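# Unscrew and unplug the monitor cable from the panel

## Task

Free the monitor cable from its port on the rear panel: loosen both thumbscrews, draw the plug out along the port's axis, and leave it lying loose away from the port with nothing from the robot holding it there. Tilting the plug beyond what the port permits while it is still inside fails immediately. Finish by opening the gripper and backing the arm away.

## Robot and tools

Robot: two arms, left_arm and right_arm, each with six revolute joints and a two-finger parallel gripper. Their URDF roots sit at (-0.049, +0.277, +0.309) m for left_arm and (+0.006, -0.319, +0.309) m for right_arm, both slightly tilted. The names are just labels and do not match sides of any picture.

Frame: all reported positions use one scene frame. Its origin lies on the table surface midway between the arms; +x runs out across the table, +z points up, and left_arm is on the +y side. Each gripper reports end_effector_position (metres) and end_effector_quat_wxyz. That point is between the finger pads, just under 1 cm behind the tips. In the gripper's own axes the fingers point along +z and close along y. Printed hand positions can be somewhat off, worse when reaching far.

Joint order (used in every command row and every per-joint list in results): wrist pitch (joint4), elbow (joint3), wrist roll (joint6), wrist yaw (joint5), waist (joint1), shoulder (joint2). Stated ranges in radians: wrist pitch -1.571 to 1.571, elbow 0.000 to 3.142, wrist roll -2.094 to 2.094, wrist yaw -1.571 to 1.571, waist -2.618 to 3.054, shoulder 0.000 to 3.142. True ends may differ by up to 0.036 rad; a target more than 0.036 rad beyond a stated end, and further out than the current angle, gets the call refused. Joints pushed to their real end are clipped and the result prints "joint sent to its limit".

Command row: one flat list of 14 numbers covering both arms, even if only one moves. First left_arm's six absolute joint angles (radians, in the order above) then its gripper opening, then the same seven for right_arm. Opening runs from -1 (closed) to +1 (fully open, 0.087 m pad gap). Optionally append 12 more numbers, each 0 to 1: stiffness scales on position gain, left_arm's six joints then right_arm's six, same joint order; they persist until changed. Joint values are targets, not offsets; to keep a joint still, resend the angle shown under "Joint targets".

Tools:
- execute_actions(actions): a list of actions run in sequence. Each action is a table of up to 15 rows; each row lasts one 1/30 s control step, and if fewer than 15 rows are given the last one is held for the remaining steps. An empty list only returns the current state and images.
- move(target, speed, blocking): target is one 14-number row (plus optional stiffness). All joints travel on paths finishing together, so the hand traces a curve. speed (0.01 to 2 rad/s, default 0.5) caps the joint with the longest travel. Path duration is clamped to 0.5 to 10 s; longer paths stop short. Moves do not avoid obstacles or the other arm. Finger values are applied at the start. With blocking=false the result arrives after 0.5 s while the motion continues; until its end is reported, further moves and execute_actions are rejected, so use wait or stop. The result adds a "move:" line with the outcome (done, off_target, moving, held, fault), limits=held or limits=none, and each arm's joint farthest from target.
- wait(seconds): 0 to 10 s, arms keep their last command; returns early if a running move ends.
- stop(): brakes a running move; needs stopping distance; fingers keep moving.
- zoom_image(camera, region): enlarged view of the latest image; region [x0, y0, x1, y1] in pixels, origin top-left, at most 504 by 504. Cameras: cam_head_left, cam_head_right, cam_high, cam_low, cam_left_wrist, cam_right_wrist, all 672x504, returned in that order. Calibration (intrinsics, distortion, world-to-camera transforms) is supplied and may be slightly off.
- read_manual(section): licence texts only, default "licences".
- finished_scene(scene): ends the current scene (give its number) after the last command is held; irreversible, and it reports success.

Motion behaviour: each step, a joint's target is kept within a fixed lead of its measured angle (waist 0.202, shoulder 0.258, elbow 0.238, wrist pitch 0.573, wrist yaw and roll 0.522 rad), and targets are scaled back if they would place the hand over 70 mm from where it is. Far targets therefore take several actions; resend the remainder if unfinished. Friction may leave a joint up to about 0.031 rad off, and smaller commands may not move it.

Result lines: the state line gives both gripper poses. Joint positions and Joint velocities list six joints per arm then pad gap (m). Joint targets shows what joints are currently driven toward. grip_measured reports finger opening on the command scale (each gripper may read up to about 1 mm off). To hold something, command roughly 0.02 below grip_measured; pads push up to about 20 N. "joint command not followed" means a clearance check altered some joint targets. "too close" warnings count each arm's mounting plate and its half of the floor frame as part of that arm. FAULT lines mean an arm stopped. MOTOR HOT appears from 75 °C; at 90 °C the arm halts for 10 s, and at 100 °C it loses holding and drops (OVER-TEMPERATURE FAULT).

Avoid: tilting the plug beyond the port's allowance before it clears; knocking anything off the table; arm-to-arm contact or pressing; fast impacts, hard shoves, drops and slips. Faster motion hits harder, and targets set deep past a contact push harder. Loose objects may occasionally be nudged by outside disturbances. At the end the plug must stay out and free without the robot, with the gripper open and withdrawn.

Each tool is called after "Emit:" as name(argument=value, ...) on one line, values as JSON.

## Session

Emit:
execute_actions(actions=[])

Scene clock: 0.00 s.
left_arm: end_effector_position=(+0.2312, +0.6194, +0.2057) grip_measured=-0.993 end_effector_quat_wxyz=(+0.312, -0.359, +0.880, -0.012) | right_arm: end_effector_position=(+0.1015, -0.3171, +0.3603) grip_measured=-1.000 end_effector_quat_wxyz=(-0.093, +0.172, +0.980, +0.026)
Joint names: [wrist pitch, elbow, wrist roll, wrist yaw, waist, shoulder]
Joint positions: left_arm=[0.083 1.062 0.147 0.364 1.114 1.99  0.   ] | right_arm=[-1.227  0.705  0.482  0.1    0.304  1.196  0.   ]
Joint velocities: left_arm=[ 0.022  0.002  0.051 -0.007 -0.012  0.002  0.001] | right_arm=[-0.022  0.007  0.007 -0.007  0.007 -0.007  0.   ]
Joint targets: left_arm=[0.083 1.062 0.147 0.364 1.114 1.990] | right_arm=[-1.227 0.705 0.482 0.100 0.304 1.196]
Joint stiffness scale: left_arm=[1. 1. 1. 1. 1. 1.] | right_arm=[1. 1. 1. 1. 1. 1.]

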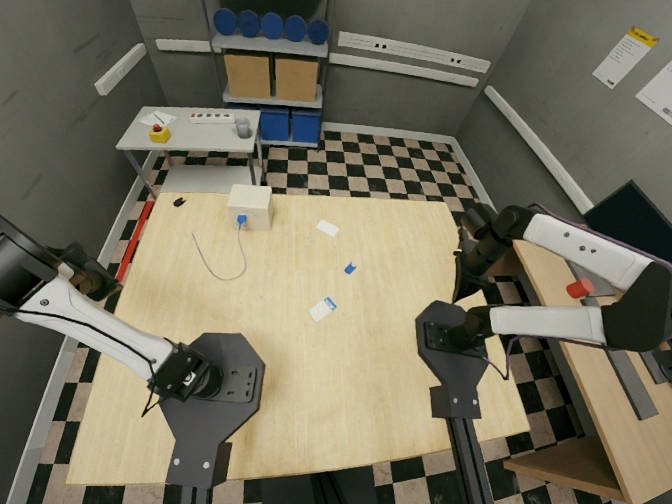

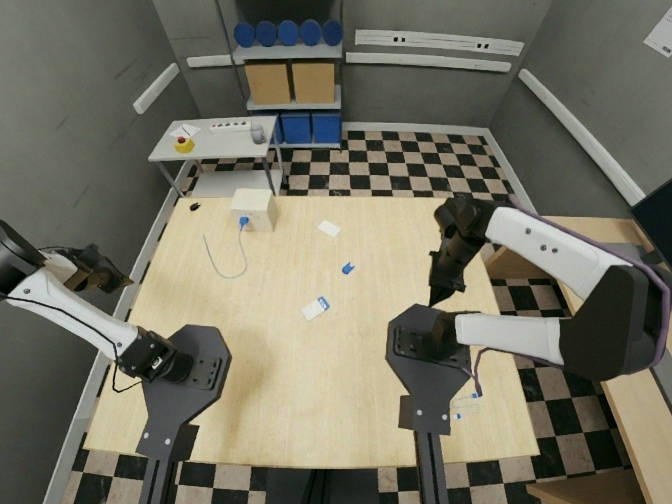

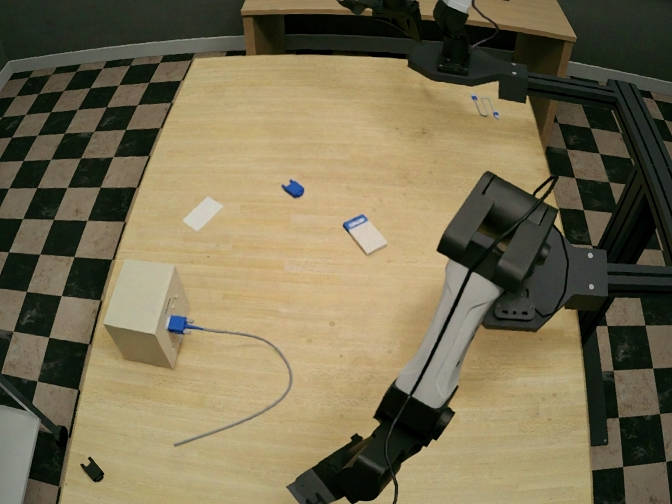

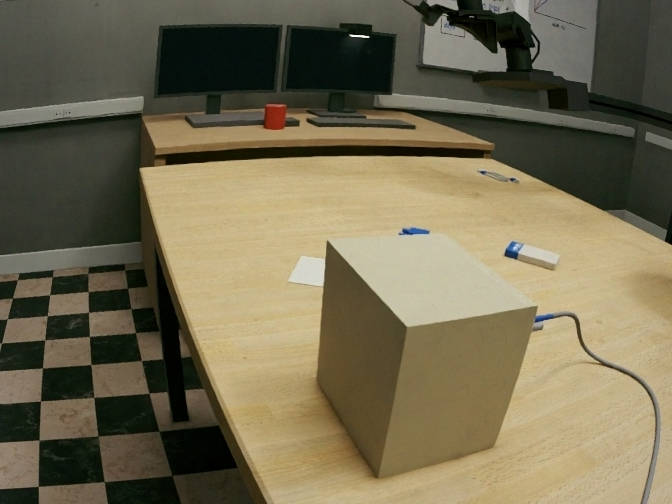

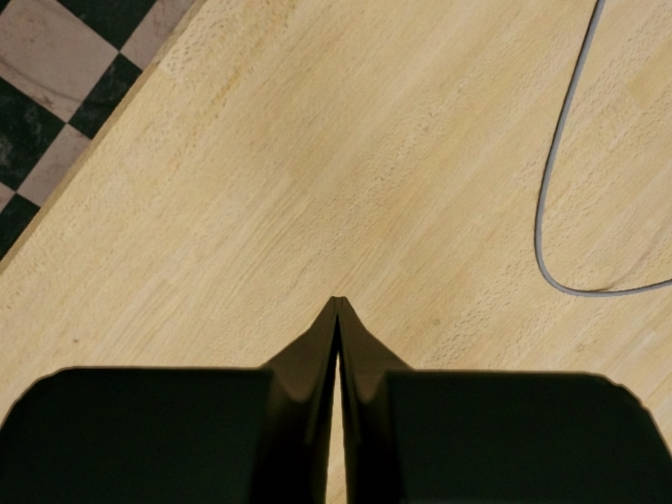

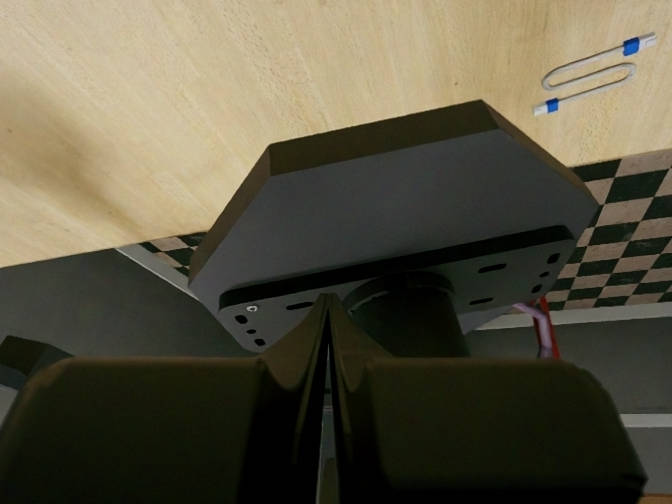

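Emit:
zoom_image(camera="cam_high", region=[100, 250, 240, 380])

Emit:
zoom_image(camera="cam_head_left", region=[215, 175, 295, 245])

Emit:
zoom_image(camera="cam_low", region=[480, 280, 620, 380])

Region (100, 250, 240, 380) of cam_high's 672x504 image, scaled by 3.600, with more detail than that image has; it fills the top 468 rows of this view, and the rest is white.

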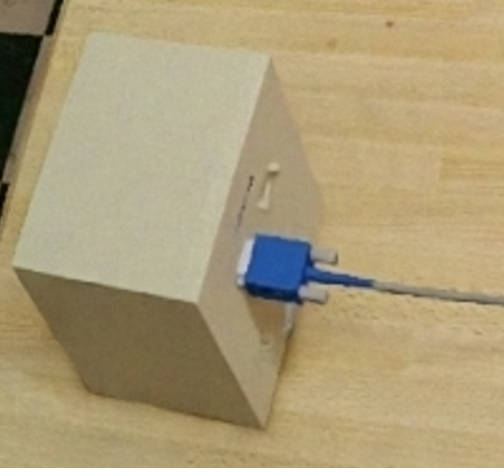

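Region (215, 175, 295, 245) of cam_head_left's 672x504 image, scaled by 6.300, with more detail than that image has; it fills the top 441 rows of this view, and the rest is white.

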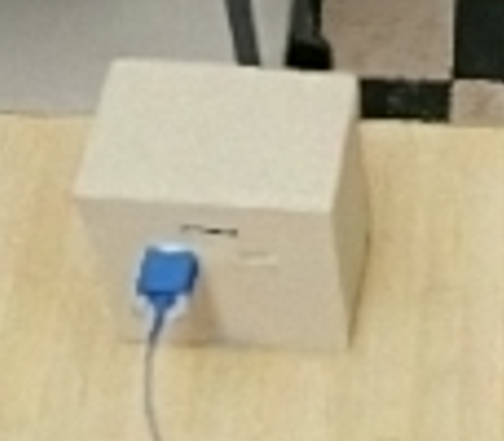

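Region (480, 280, 620, 380) of cam_low's 672x504 image, scaled by 3.600, with more detail than that image has; it fills the top 360 rows of this view, and the rest is white.

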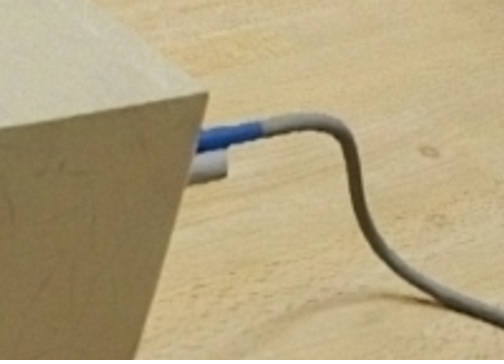

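Emit:
move(target=[1.5,0.85,0,0,0.19,2.45,1, -1.227,0.705,0.482,0.1,0.304,1.196,-1], speed=0.8)

Scene clock: 7.83 s.
left_arm: end_effector_position=(+0.4712, +0.3136, +0.2312) grip_measured=+1.000 end_effector_quat_wxyz=(+0.639, -0.087, +0.763, -0.036) | right_arm: end_effector_position=(+0.1015, -0.3171, +0.3603) grip_measured=-1.000 end_effector_quat_wxyz=(-0.093, +0.172, +0.980, +0.026)
Joint names: [wrist pitch, elbow, wrist roll, wrist yaw, waist, shoulder]
Joint positions: left_arm=[1.495 0.867 0.006 0.012 0.19  2.434 0.087] | right_arm=[-1.227  0.705  0.482  0.1    0.304  1.196  0.   ]
Joint velocities: left_arm=[-0.037 -0.007 -0.007 -0.051  0.007 -0.037  0.   ] | right_arm=[ 0.051  0.002  0.051  0.022 -0.012 -0.012  0.   ]
Joint targets: left_arm=[1.500 0.850 -0.000 -0.000 0.190 2.450] | right_arm=[-1.227 0.705 0.482 0.100 0.304 1.196]
Joint stiffness scale: left_arm=[1. 1. 1. 1. 1. 1.] | right_arm=[1. 1. 1. 1. 1. 1.]
move: done; limits=none; left_arm: farthest joint: the elbow, 0.017 radians from its target (0.212 radians at the start); right_arm: farthest joint: the waist, 0.000 radians from its target (0.000 radians at the start)
camera_calibration (this result's frames):
cam_left_wrist: T_world_to_cam=[[0.0808657, -0.982781, 0.16614, 0.231311], [-0.859283, -0.153204, -0.488019, 0.586132], [0.505069, -0.103297, -0.856875, 0.129997], [0, 0, 0, 1]] pos_world=[0.419291, 0.330553, 0.359005]

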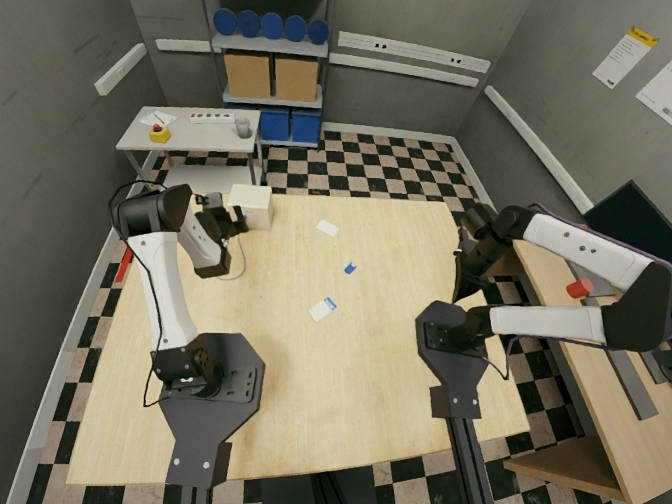

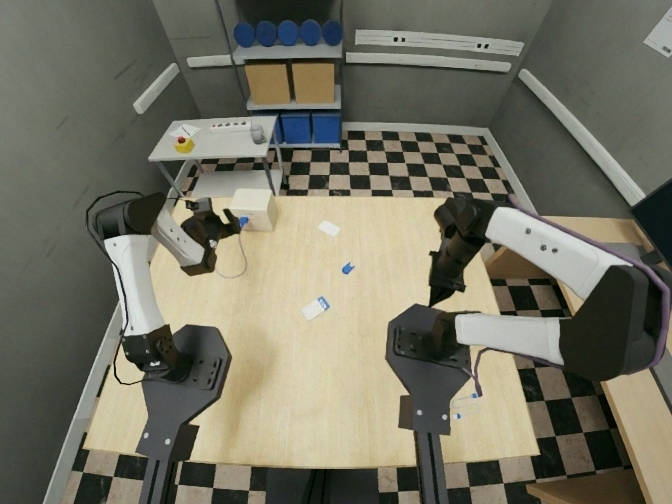

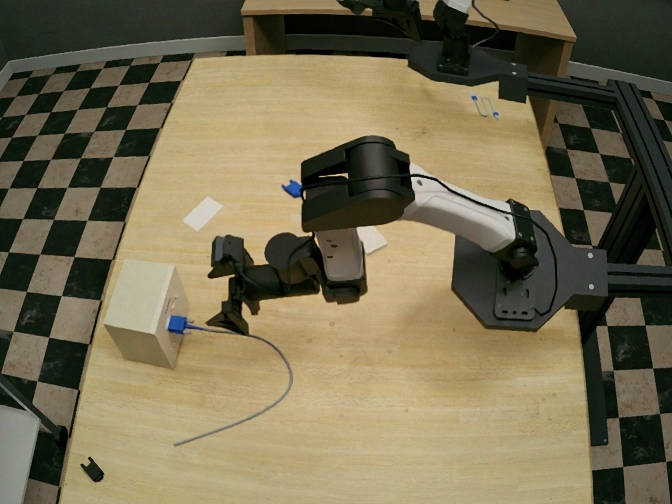

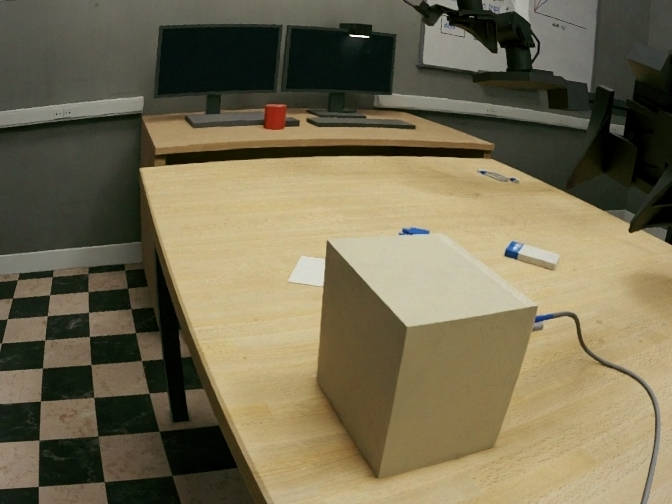

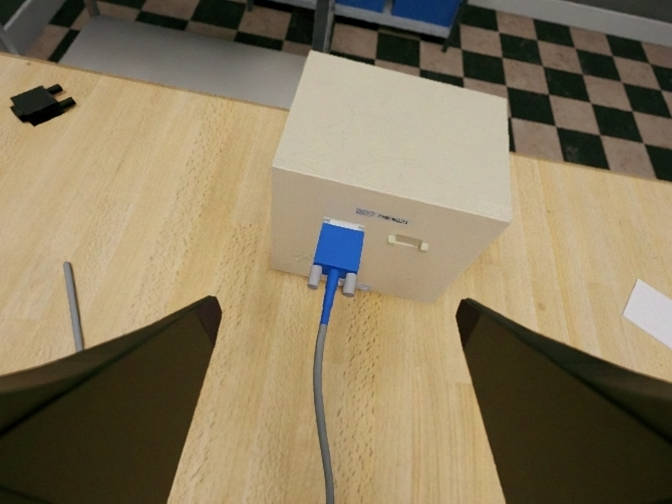

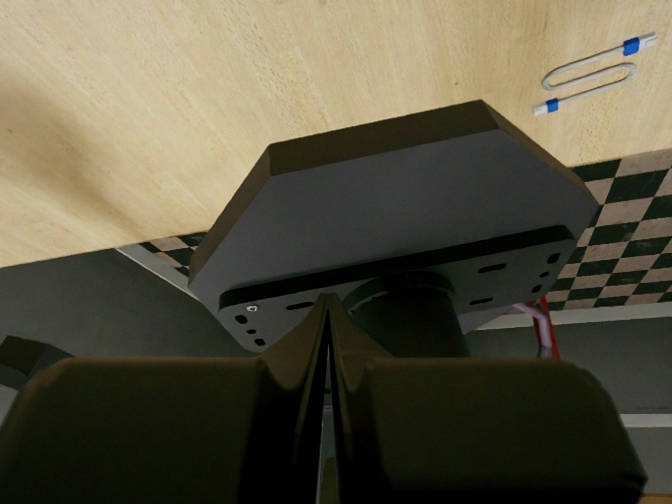

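Emit:
zoom_image(camera="cam_left_wrist", region=[270, 190, 450, 330])

Region (270, 190, 450, 330) of cam_left_wrist's 672x504 image, scaled by 2.800, with more detail than that image has.

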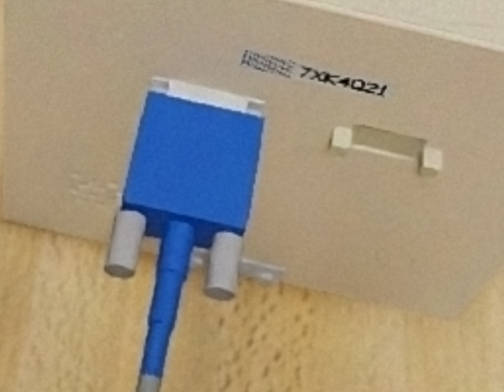

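Emit:
move(target=[0.484,1.522,0.09,0.107,0.218,2.586,0.3, -1.227,0.705,0.482,0.1,0.304,1.196,-1], speed=0.6)

Scene clock: 13.47 s.
left_arm: end_effector_position=(+0.5406, +0.3062, +0.1516) grip_measured=+0.300 end_effector_quat_wxyz=(+0.445, -0.031, +0.892, -0.074) | right_arm: end_effector_position=(+0.1015, -0.3171, +0.3603) grip_measured=-1.000 end_effector_quat_wxyz=(-0.093, +0.172, +0.980, +0.026)
Joint names: [wrist pitch, elbow, wrist roll, wrist yaw, waist, shoulder]
Joint positions: left_arm=[0.504 1.508 0.084 0.097 0.208 2.564 0.057] | right_arm=[-1.227  0.705  0.482  0.1    0.304  1.196  0.   ]
Joint velocities: left_arm=[ 0.066 -0.002 -0.037  0.051  0.007 -0.017 -0.001] | right_arm=[ 0.007  0.007 -0.007  0.081  0.002 -0.002  0.   ]
Joint targets: left_arm=[0.484 1.522 0.090 0.107 0.218 2.586] | right_arm=[-1.227 0.705 0.482 0.100 0.304 1.196]
Joint stiffness scale: left_arm=[1. 1. 1. 1. 1. 1.] | right_arm=[1. 1. 1. 1. 1. 1.]
move: off_target (left_arm); limits=none; left_arm: farthest joint: the shoulder, 0.022 radians from its target (0.152 radians at the start); right_arm: farthest joint: the waist, 0.000 radians from its target (0.000 radians at the start)
camera_calibration (this result's frames):
cam_left_wrist: T_world_to_cam=[[-0.015819, -0.98666, 0.162026, 0.285713], [-0.998352, 0.00664464, -0.0570087, 0.566717], [0.0551715, -0.162661, -0.985138, 0.306734], [0, 0, 0, 1]] pos_world=[0.553379, 0.328029, 0.28819]

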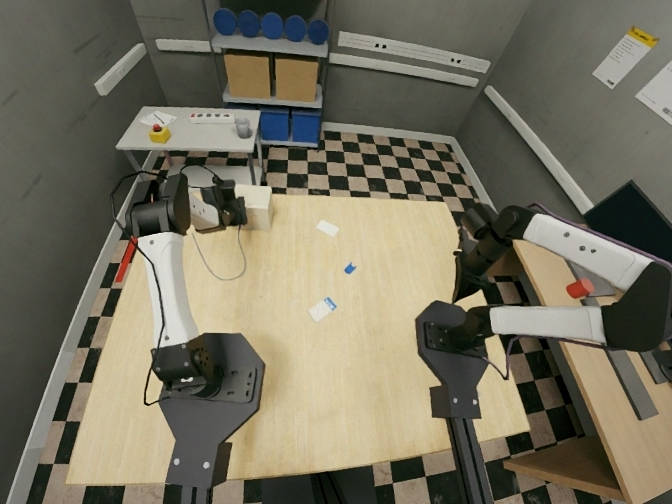

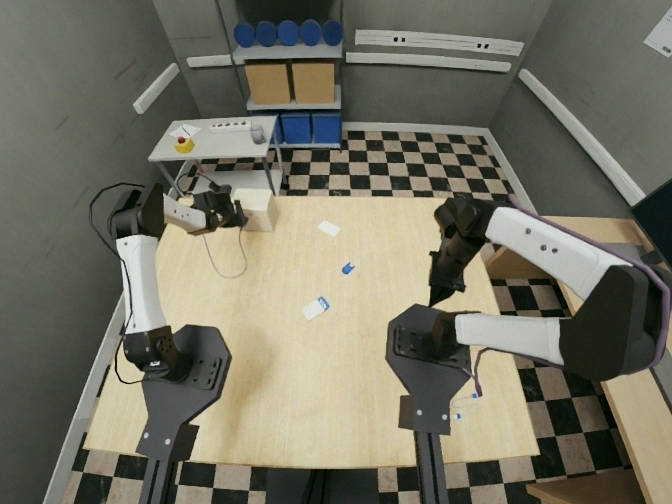

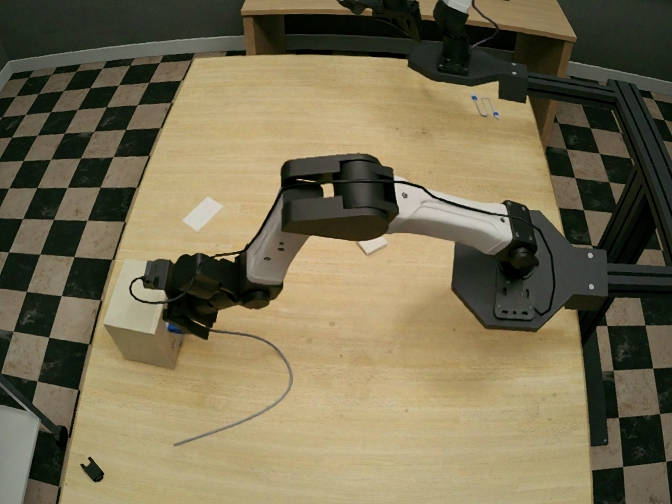

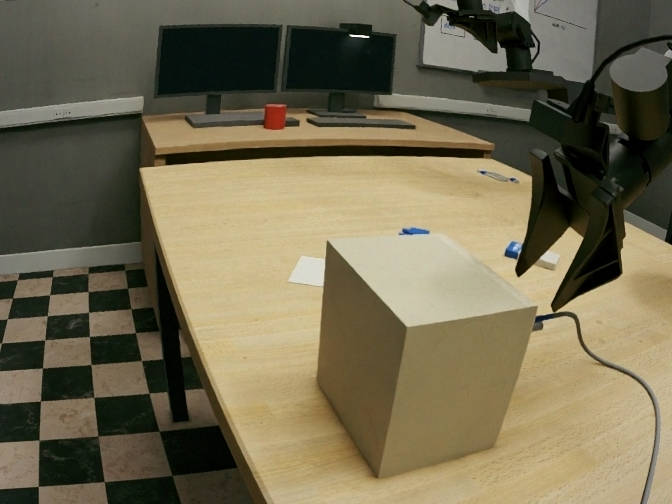

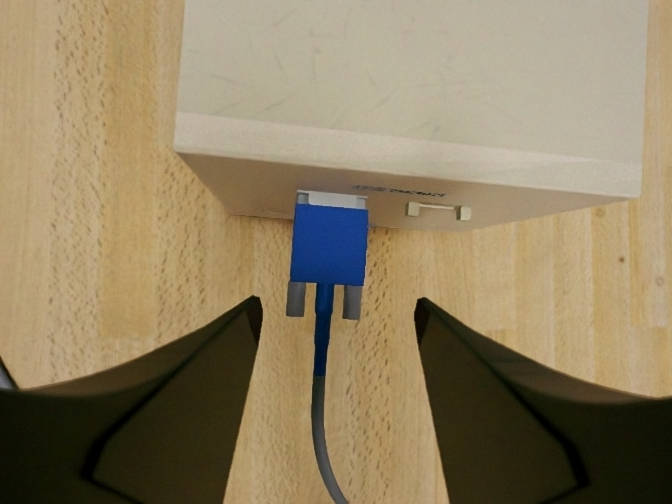

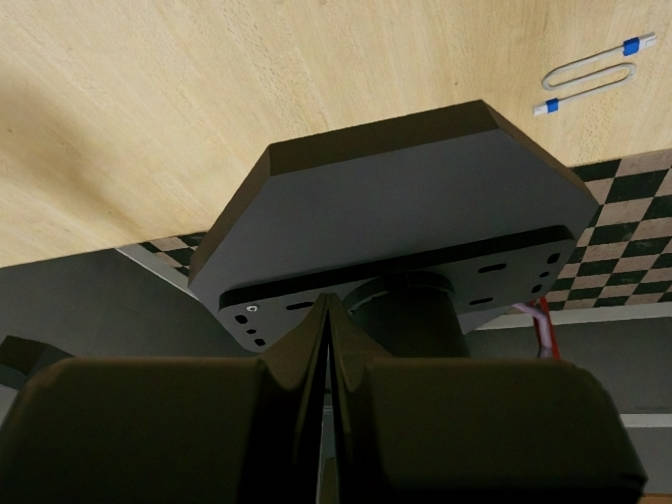

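Emit:
move(target=[0.065,1.797,0.14,0.125,0.23,2.655,0.1, -1.227,0.705,0.482,0.1,0.304,1.196,-1], speed=0.3)

Scene clock: 17.50 s.
left_arm: end_effector_position=(+0.5423, +0.3099, +0.1370) grip_measured=+0.100 end_effector_quat_wxyz=(+0.350, -0.007, +0.933, -0.087) | right_arm: end_effector_position=(+0.1015, -0.3171, +0.3603) grip_measured=-1.000 end_effector_quat_wxyz=(-0.093, +0.172, +0.980, +0.026)
Joint names: [wrist pitch, elbow, wrist roll, wrist yaw, waist, shoulder]
Joint positions: left_arm=[0.084 1.782 0.134 0.115 0.219 2.634 0.048] | right_arm=[-1.227  0.705  0.482  0.1    0.304  1.196  0.   ]
Joint velocities: left_arm=[ 0.037  0.002  0.007  0.022 -0.012 -0.002  0.001] | right_arm=[-0.051 -0.012 -0.022 -0.037  0.002  0.002  0.   ]
Joint targets: left_arm=[0.065 1.797 0.140 0.125 0.230 2.655] | right_arm=[-1.227 0.705 0.482 0.100 0.304 1.196]
Joint stiffness scale: left_arm=[1. 1. 1. 1. 1. 1.] | right_arm=[1. 1. 1. 1. 1. 1.]
move: off_target (left_arm); limits=none; left_arm: farthest joint: the shoulder, 0.021 radians from its target (0.091 radians at the start); right_arm: farthest joint: the waist, 0.000 radians from its target (0.000 radians at the start)
camera_calibration (this result's frames):
cam_left_wrist: T_world_to_cam=[[-0.052294, -0.9841, 0.169742, 0.309681], [-0.986486, 0.0773359, 0.144448, 0.511557], [-0.155279, -0.159895, -0.974845, 0.404743], [0, 0, 0, 1]] pos_world=[0.583686, 0.329911, 0.268102]

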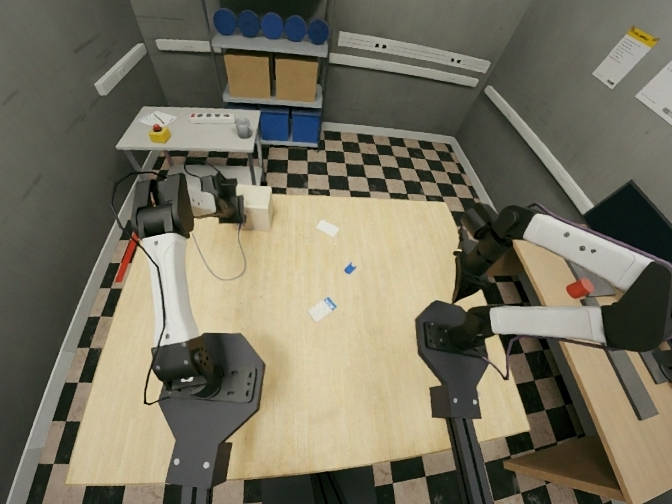

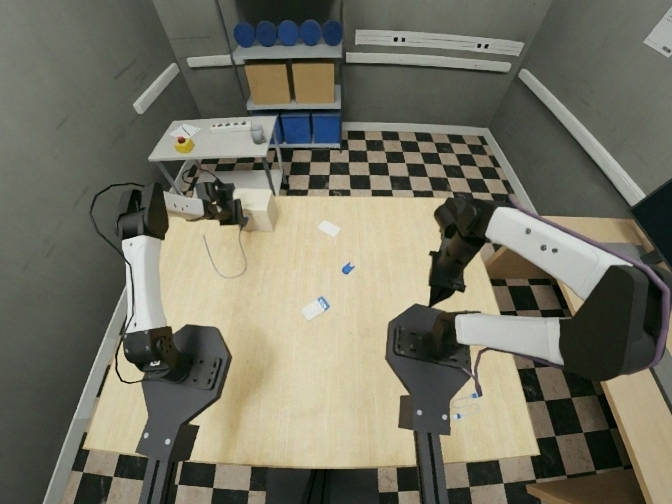

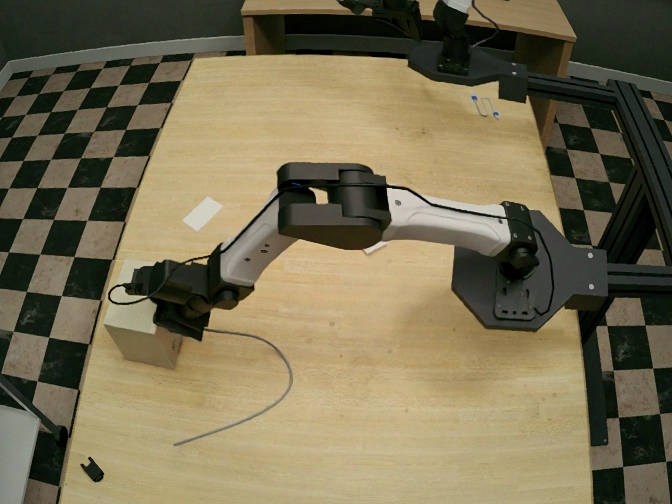

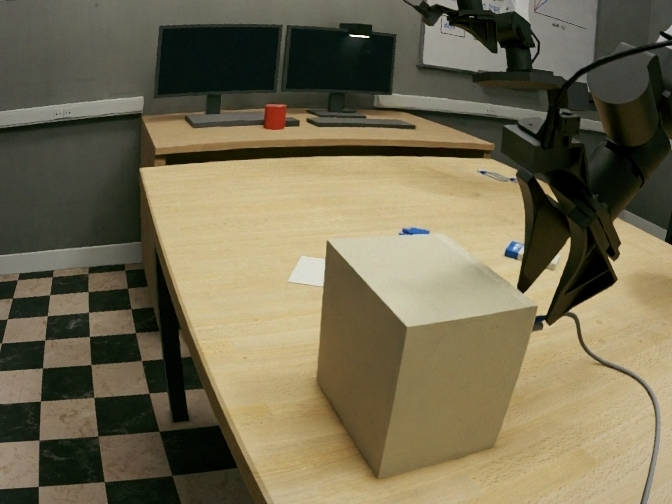

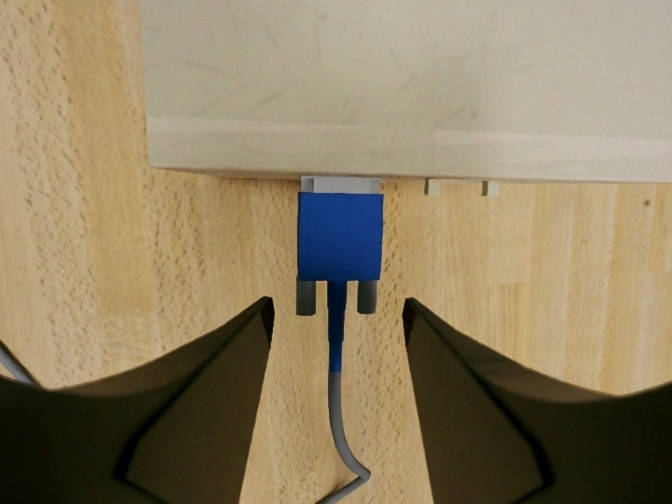

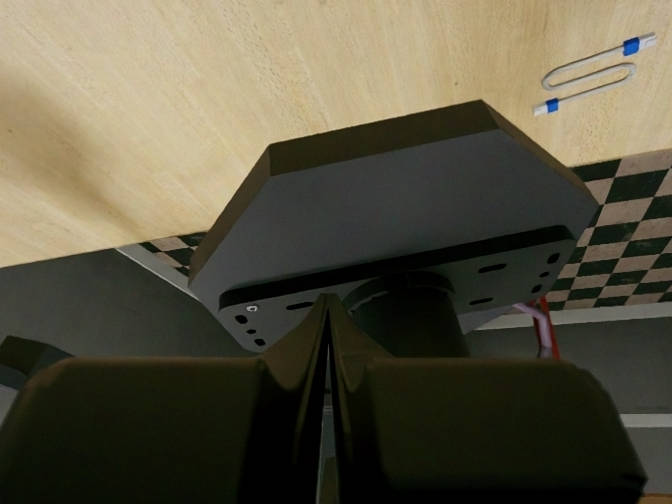

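Emit:
move(target=[0.175,1.797,0.14,0.125,0.23,2.72,-0.05, -1.227,0.705,0.482,0.1,0.304,1.196,-1], speed=0.15)

Emit:
zoom_image(camera="cam_left_wrist", region=[240, 220, 440, 400])

Scene clock: 19.10 s.
left_arm: end_effector_position=(+0.5400, +0.3048, +0.1087) grip_measured=-0.050 end_effector_quat_wxyz=(+0.357, -0.007, +0.930, -0.086) | right_arm: end_effector_position=(+0.1015, -0.3171, +0.3603) grip_measured=-1.000 end_effector_quat_wxyz=(-0.093, +0.172, +0.980, +0.026)
Joint names: [wrist pitch, elbow, wrist roll, wrist yaw, waist, shoulder]
Joint positions: left_arm=[0.169 1.782 0.134 0.115 0.219 2.705 0.042] | right_arm=[-1.227  0.705  0.482  0.1    0.304  1.196  0.   ]
Joint velocities: left_arm=[-0.007 -0.007 -0.051 -0.022 -0.007 -0.002  0.   ] | right_arm=[ 0.037 -0.007 -0.022  0.007 -0.002  0.002  0.   ]
Joint targets: left_arm=[0.175 1.797 0.140 0.125 0.230 2.720] | right_arm=[-1.227 0.705 0.482 0.100 0.304 1.196]
Joint stiffness scale: left_arm=[1. 1. 1. 1. 1. 1.] | right_arm=[1. 1. 1. 1. 1. 1.]
move: done; limits=none; left_arm: farthest joint: the shoulder, 0.015 radians from its target (0.086 radians at the start); right_arm: farthest joint: the waist, 0.000 radians from its target (0.000 radians at the start)
camera_calibration (this result's frames):
cam_left_wrist: T_world_to_cam=[[-0.0523089, -0.984515, 0.167314, 0.309736], [-0.988511, 0.0748388, 0.131322, 0.517091], [-0.14181, -0.158523, -0.977118, 0.368514], [0, 0, 0, 1]] pos_world=[0.579611, 0.32466, 0.240354]

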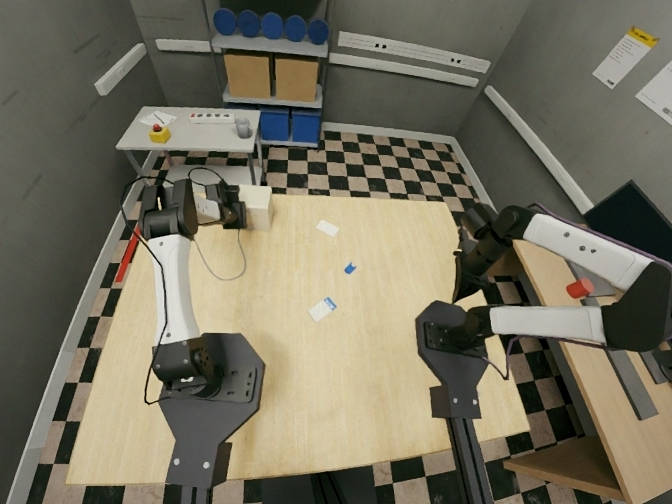

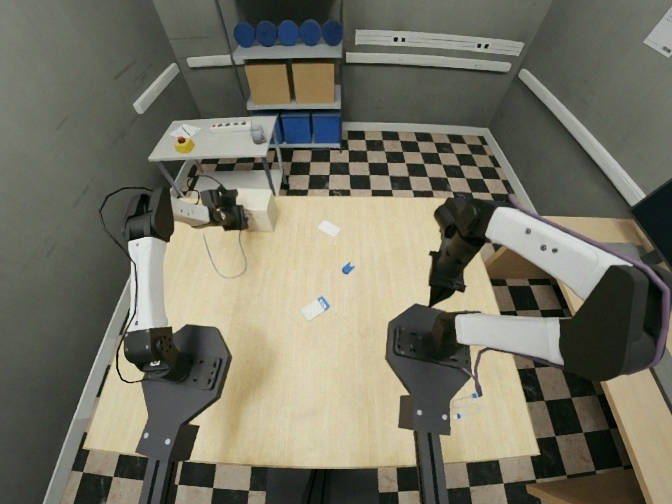

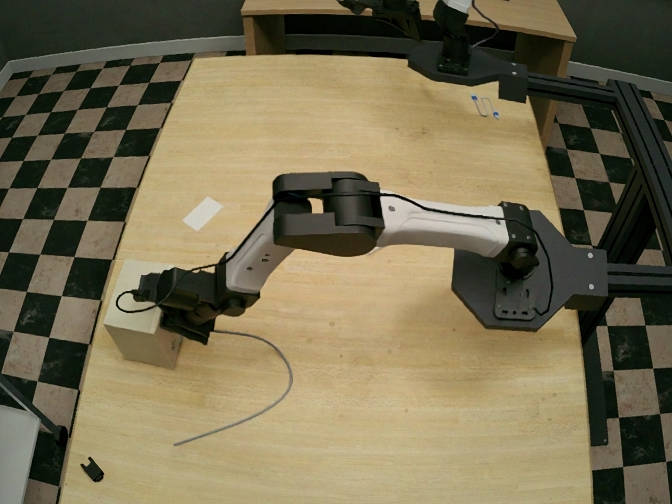

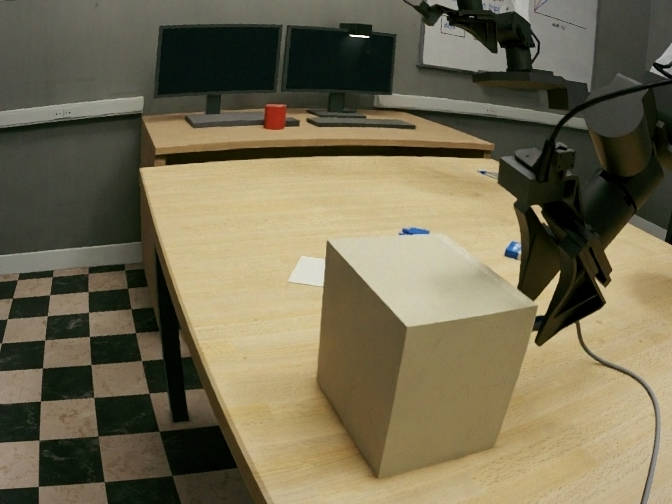

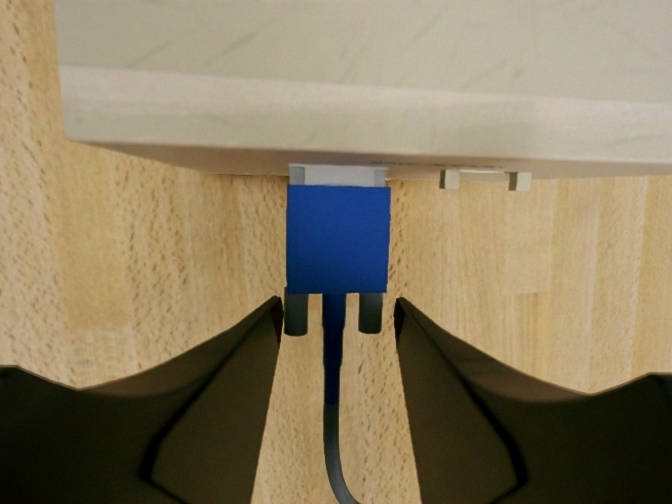

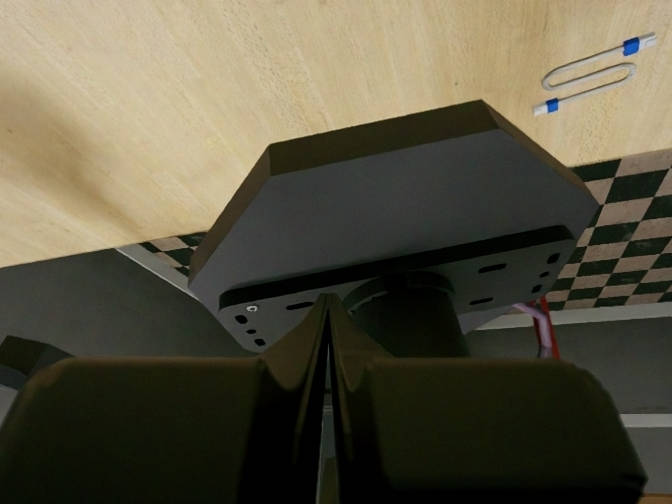

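Region (240, 220, 440, 400) of cam_left_wrist's 672x504 image, scaled by 2.520, with more detail than that image has; it fills the top 454 rows of this view, and the rest is white.

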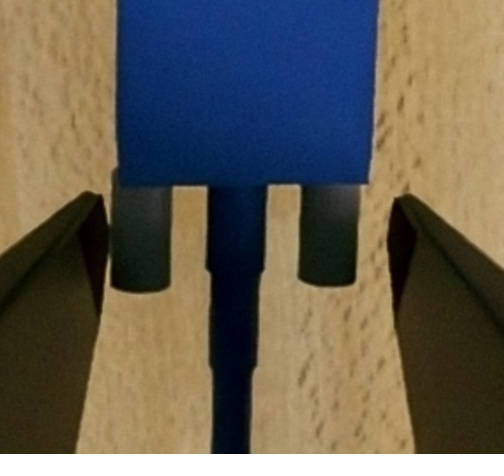

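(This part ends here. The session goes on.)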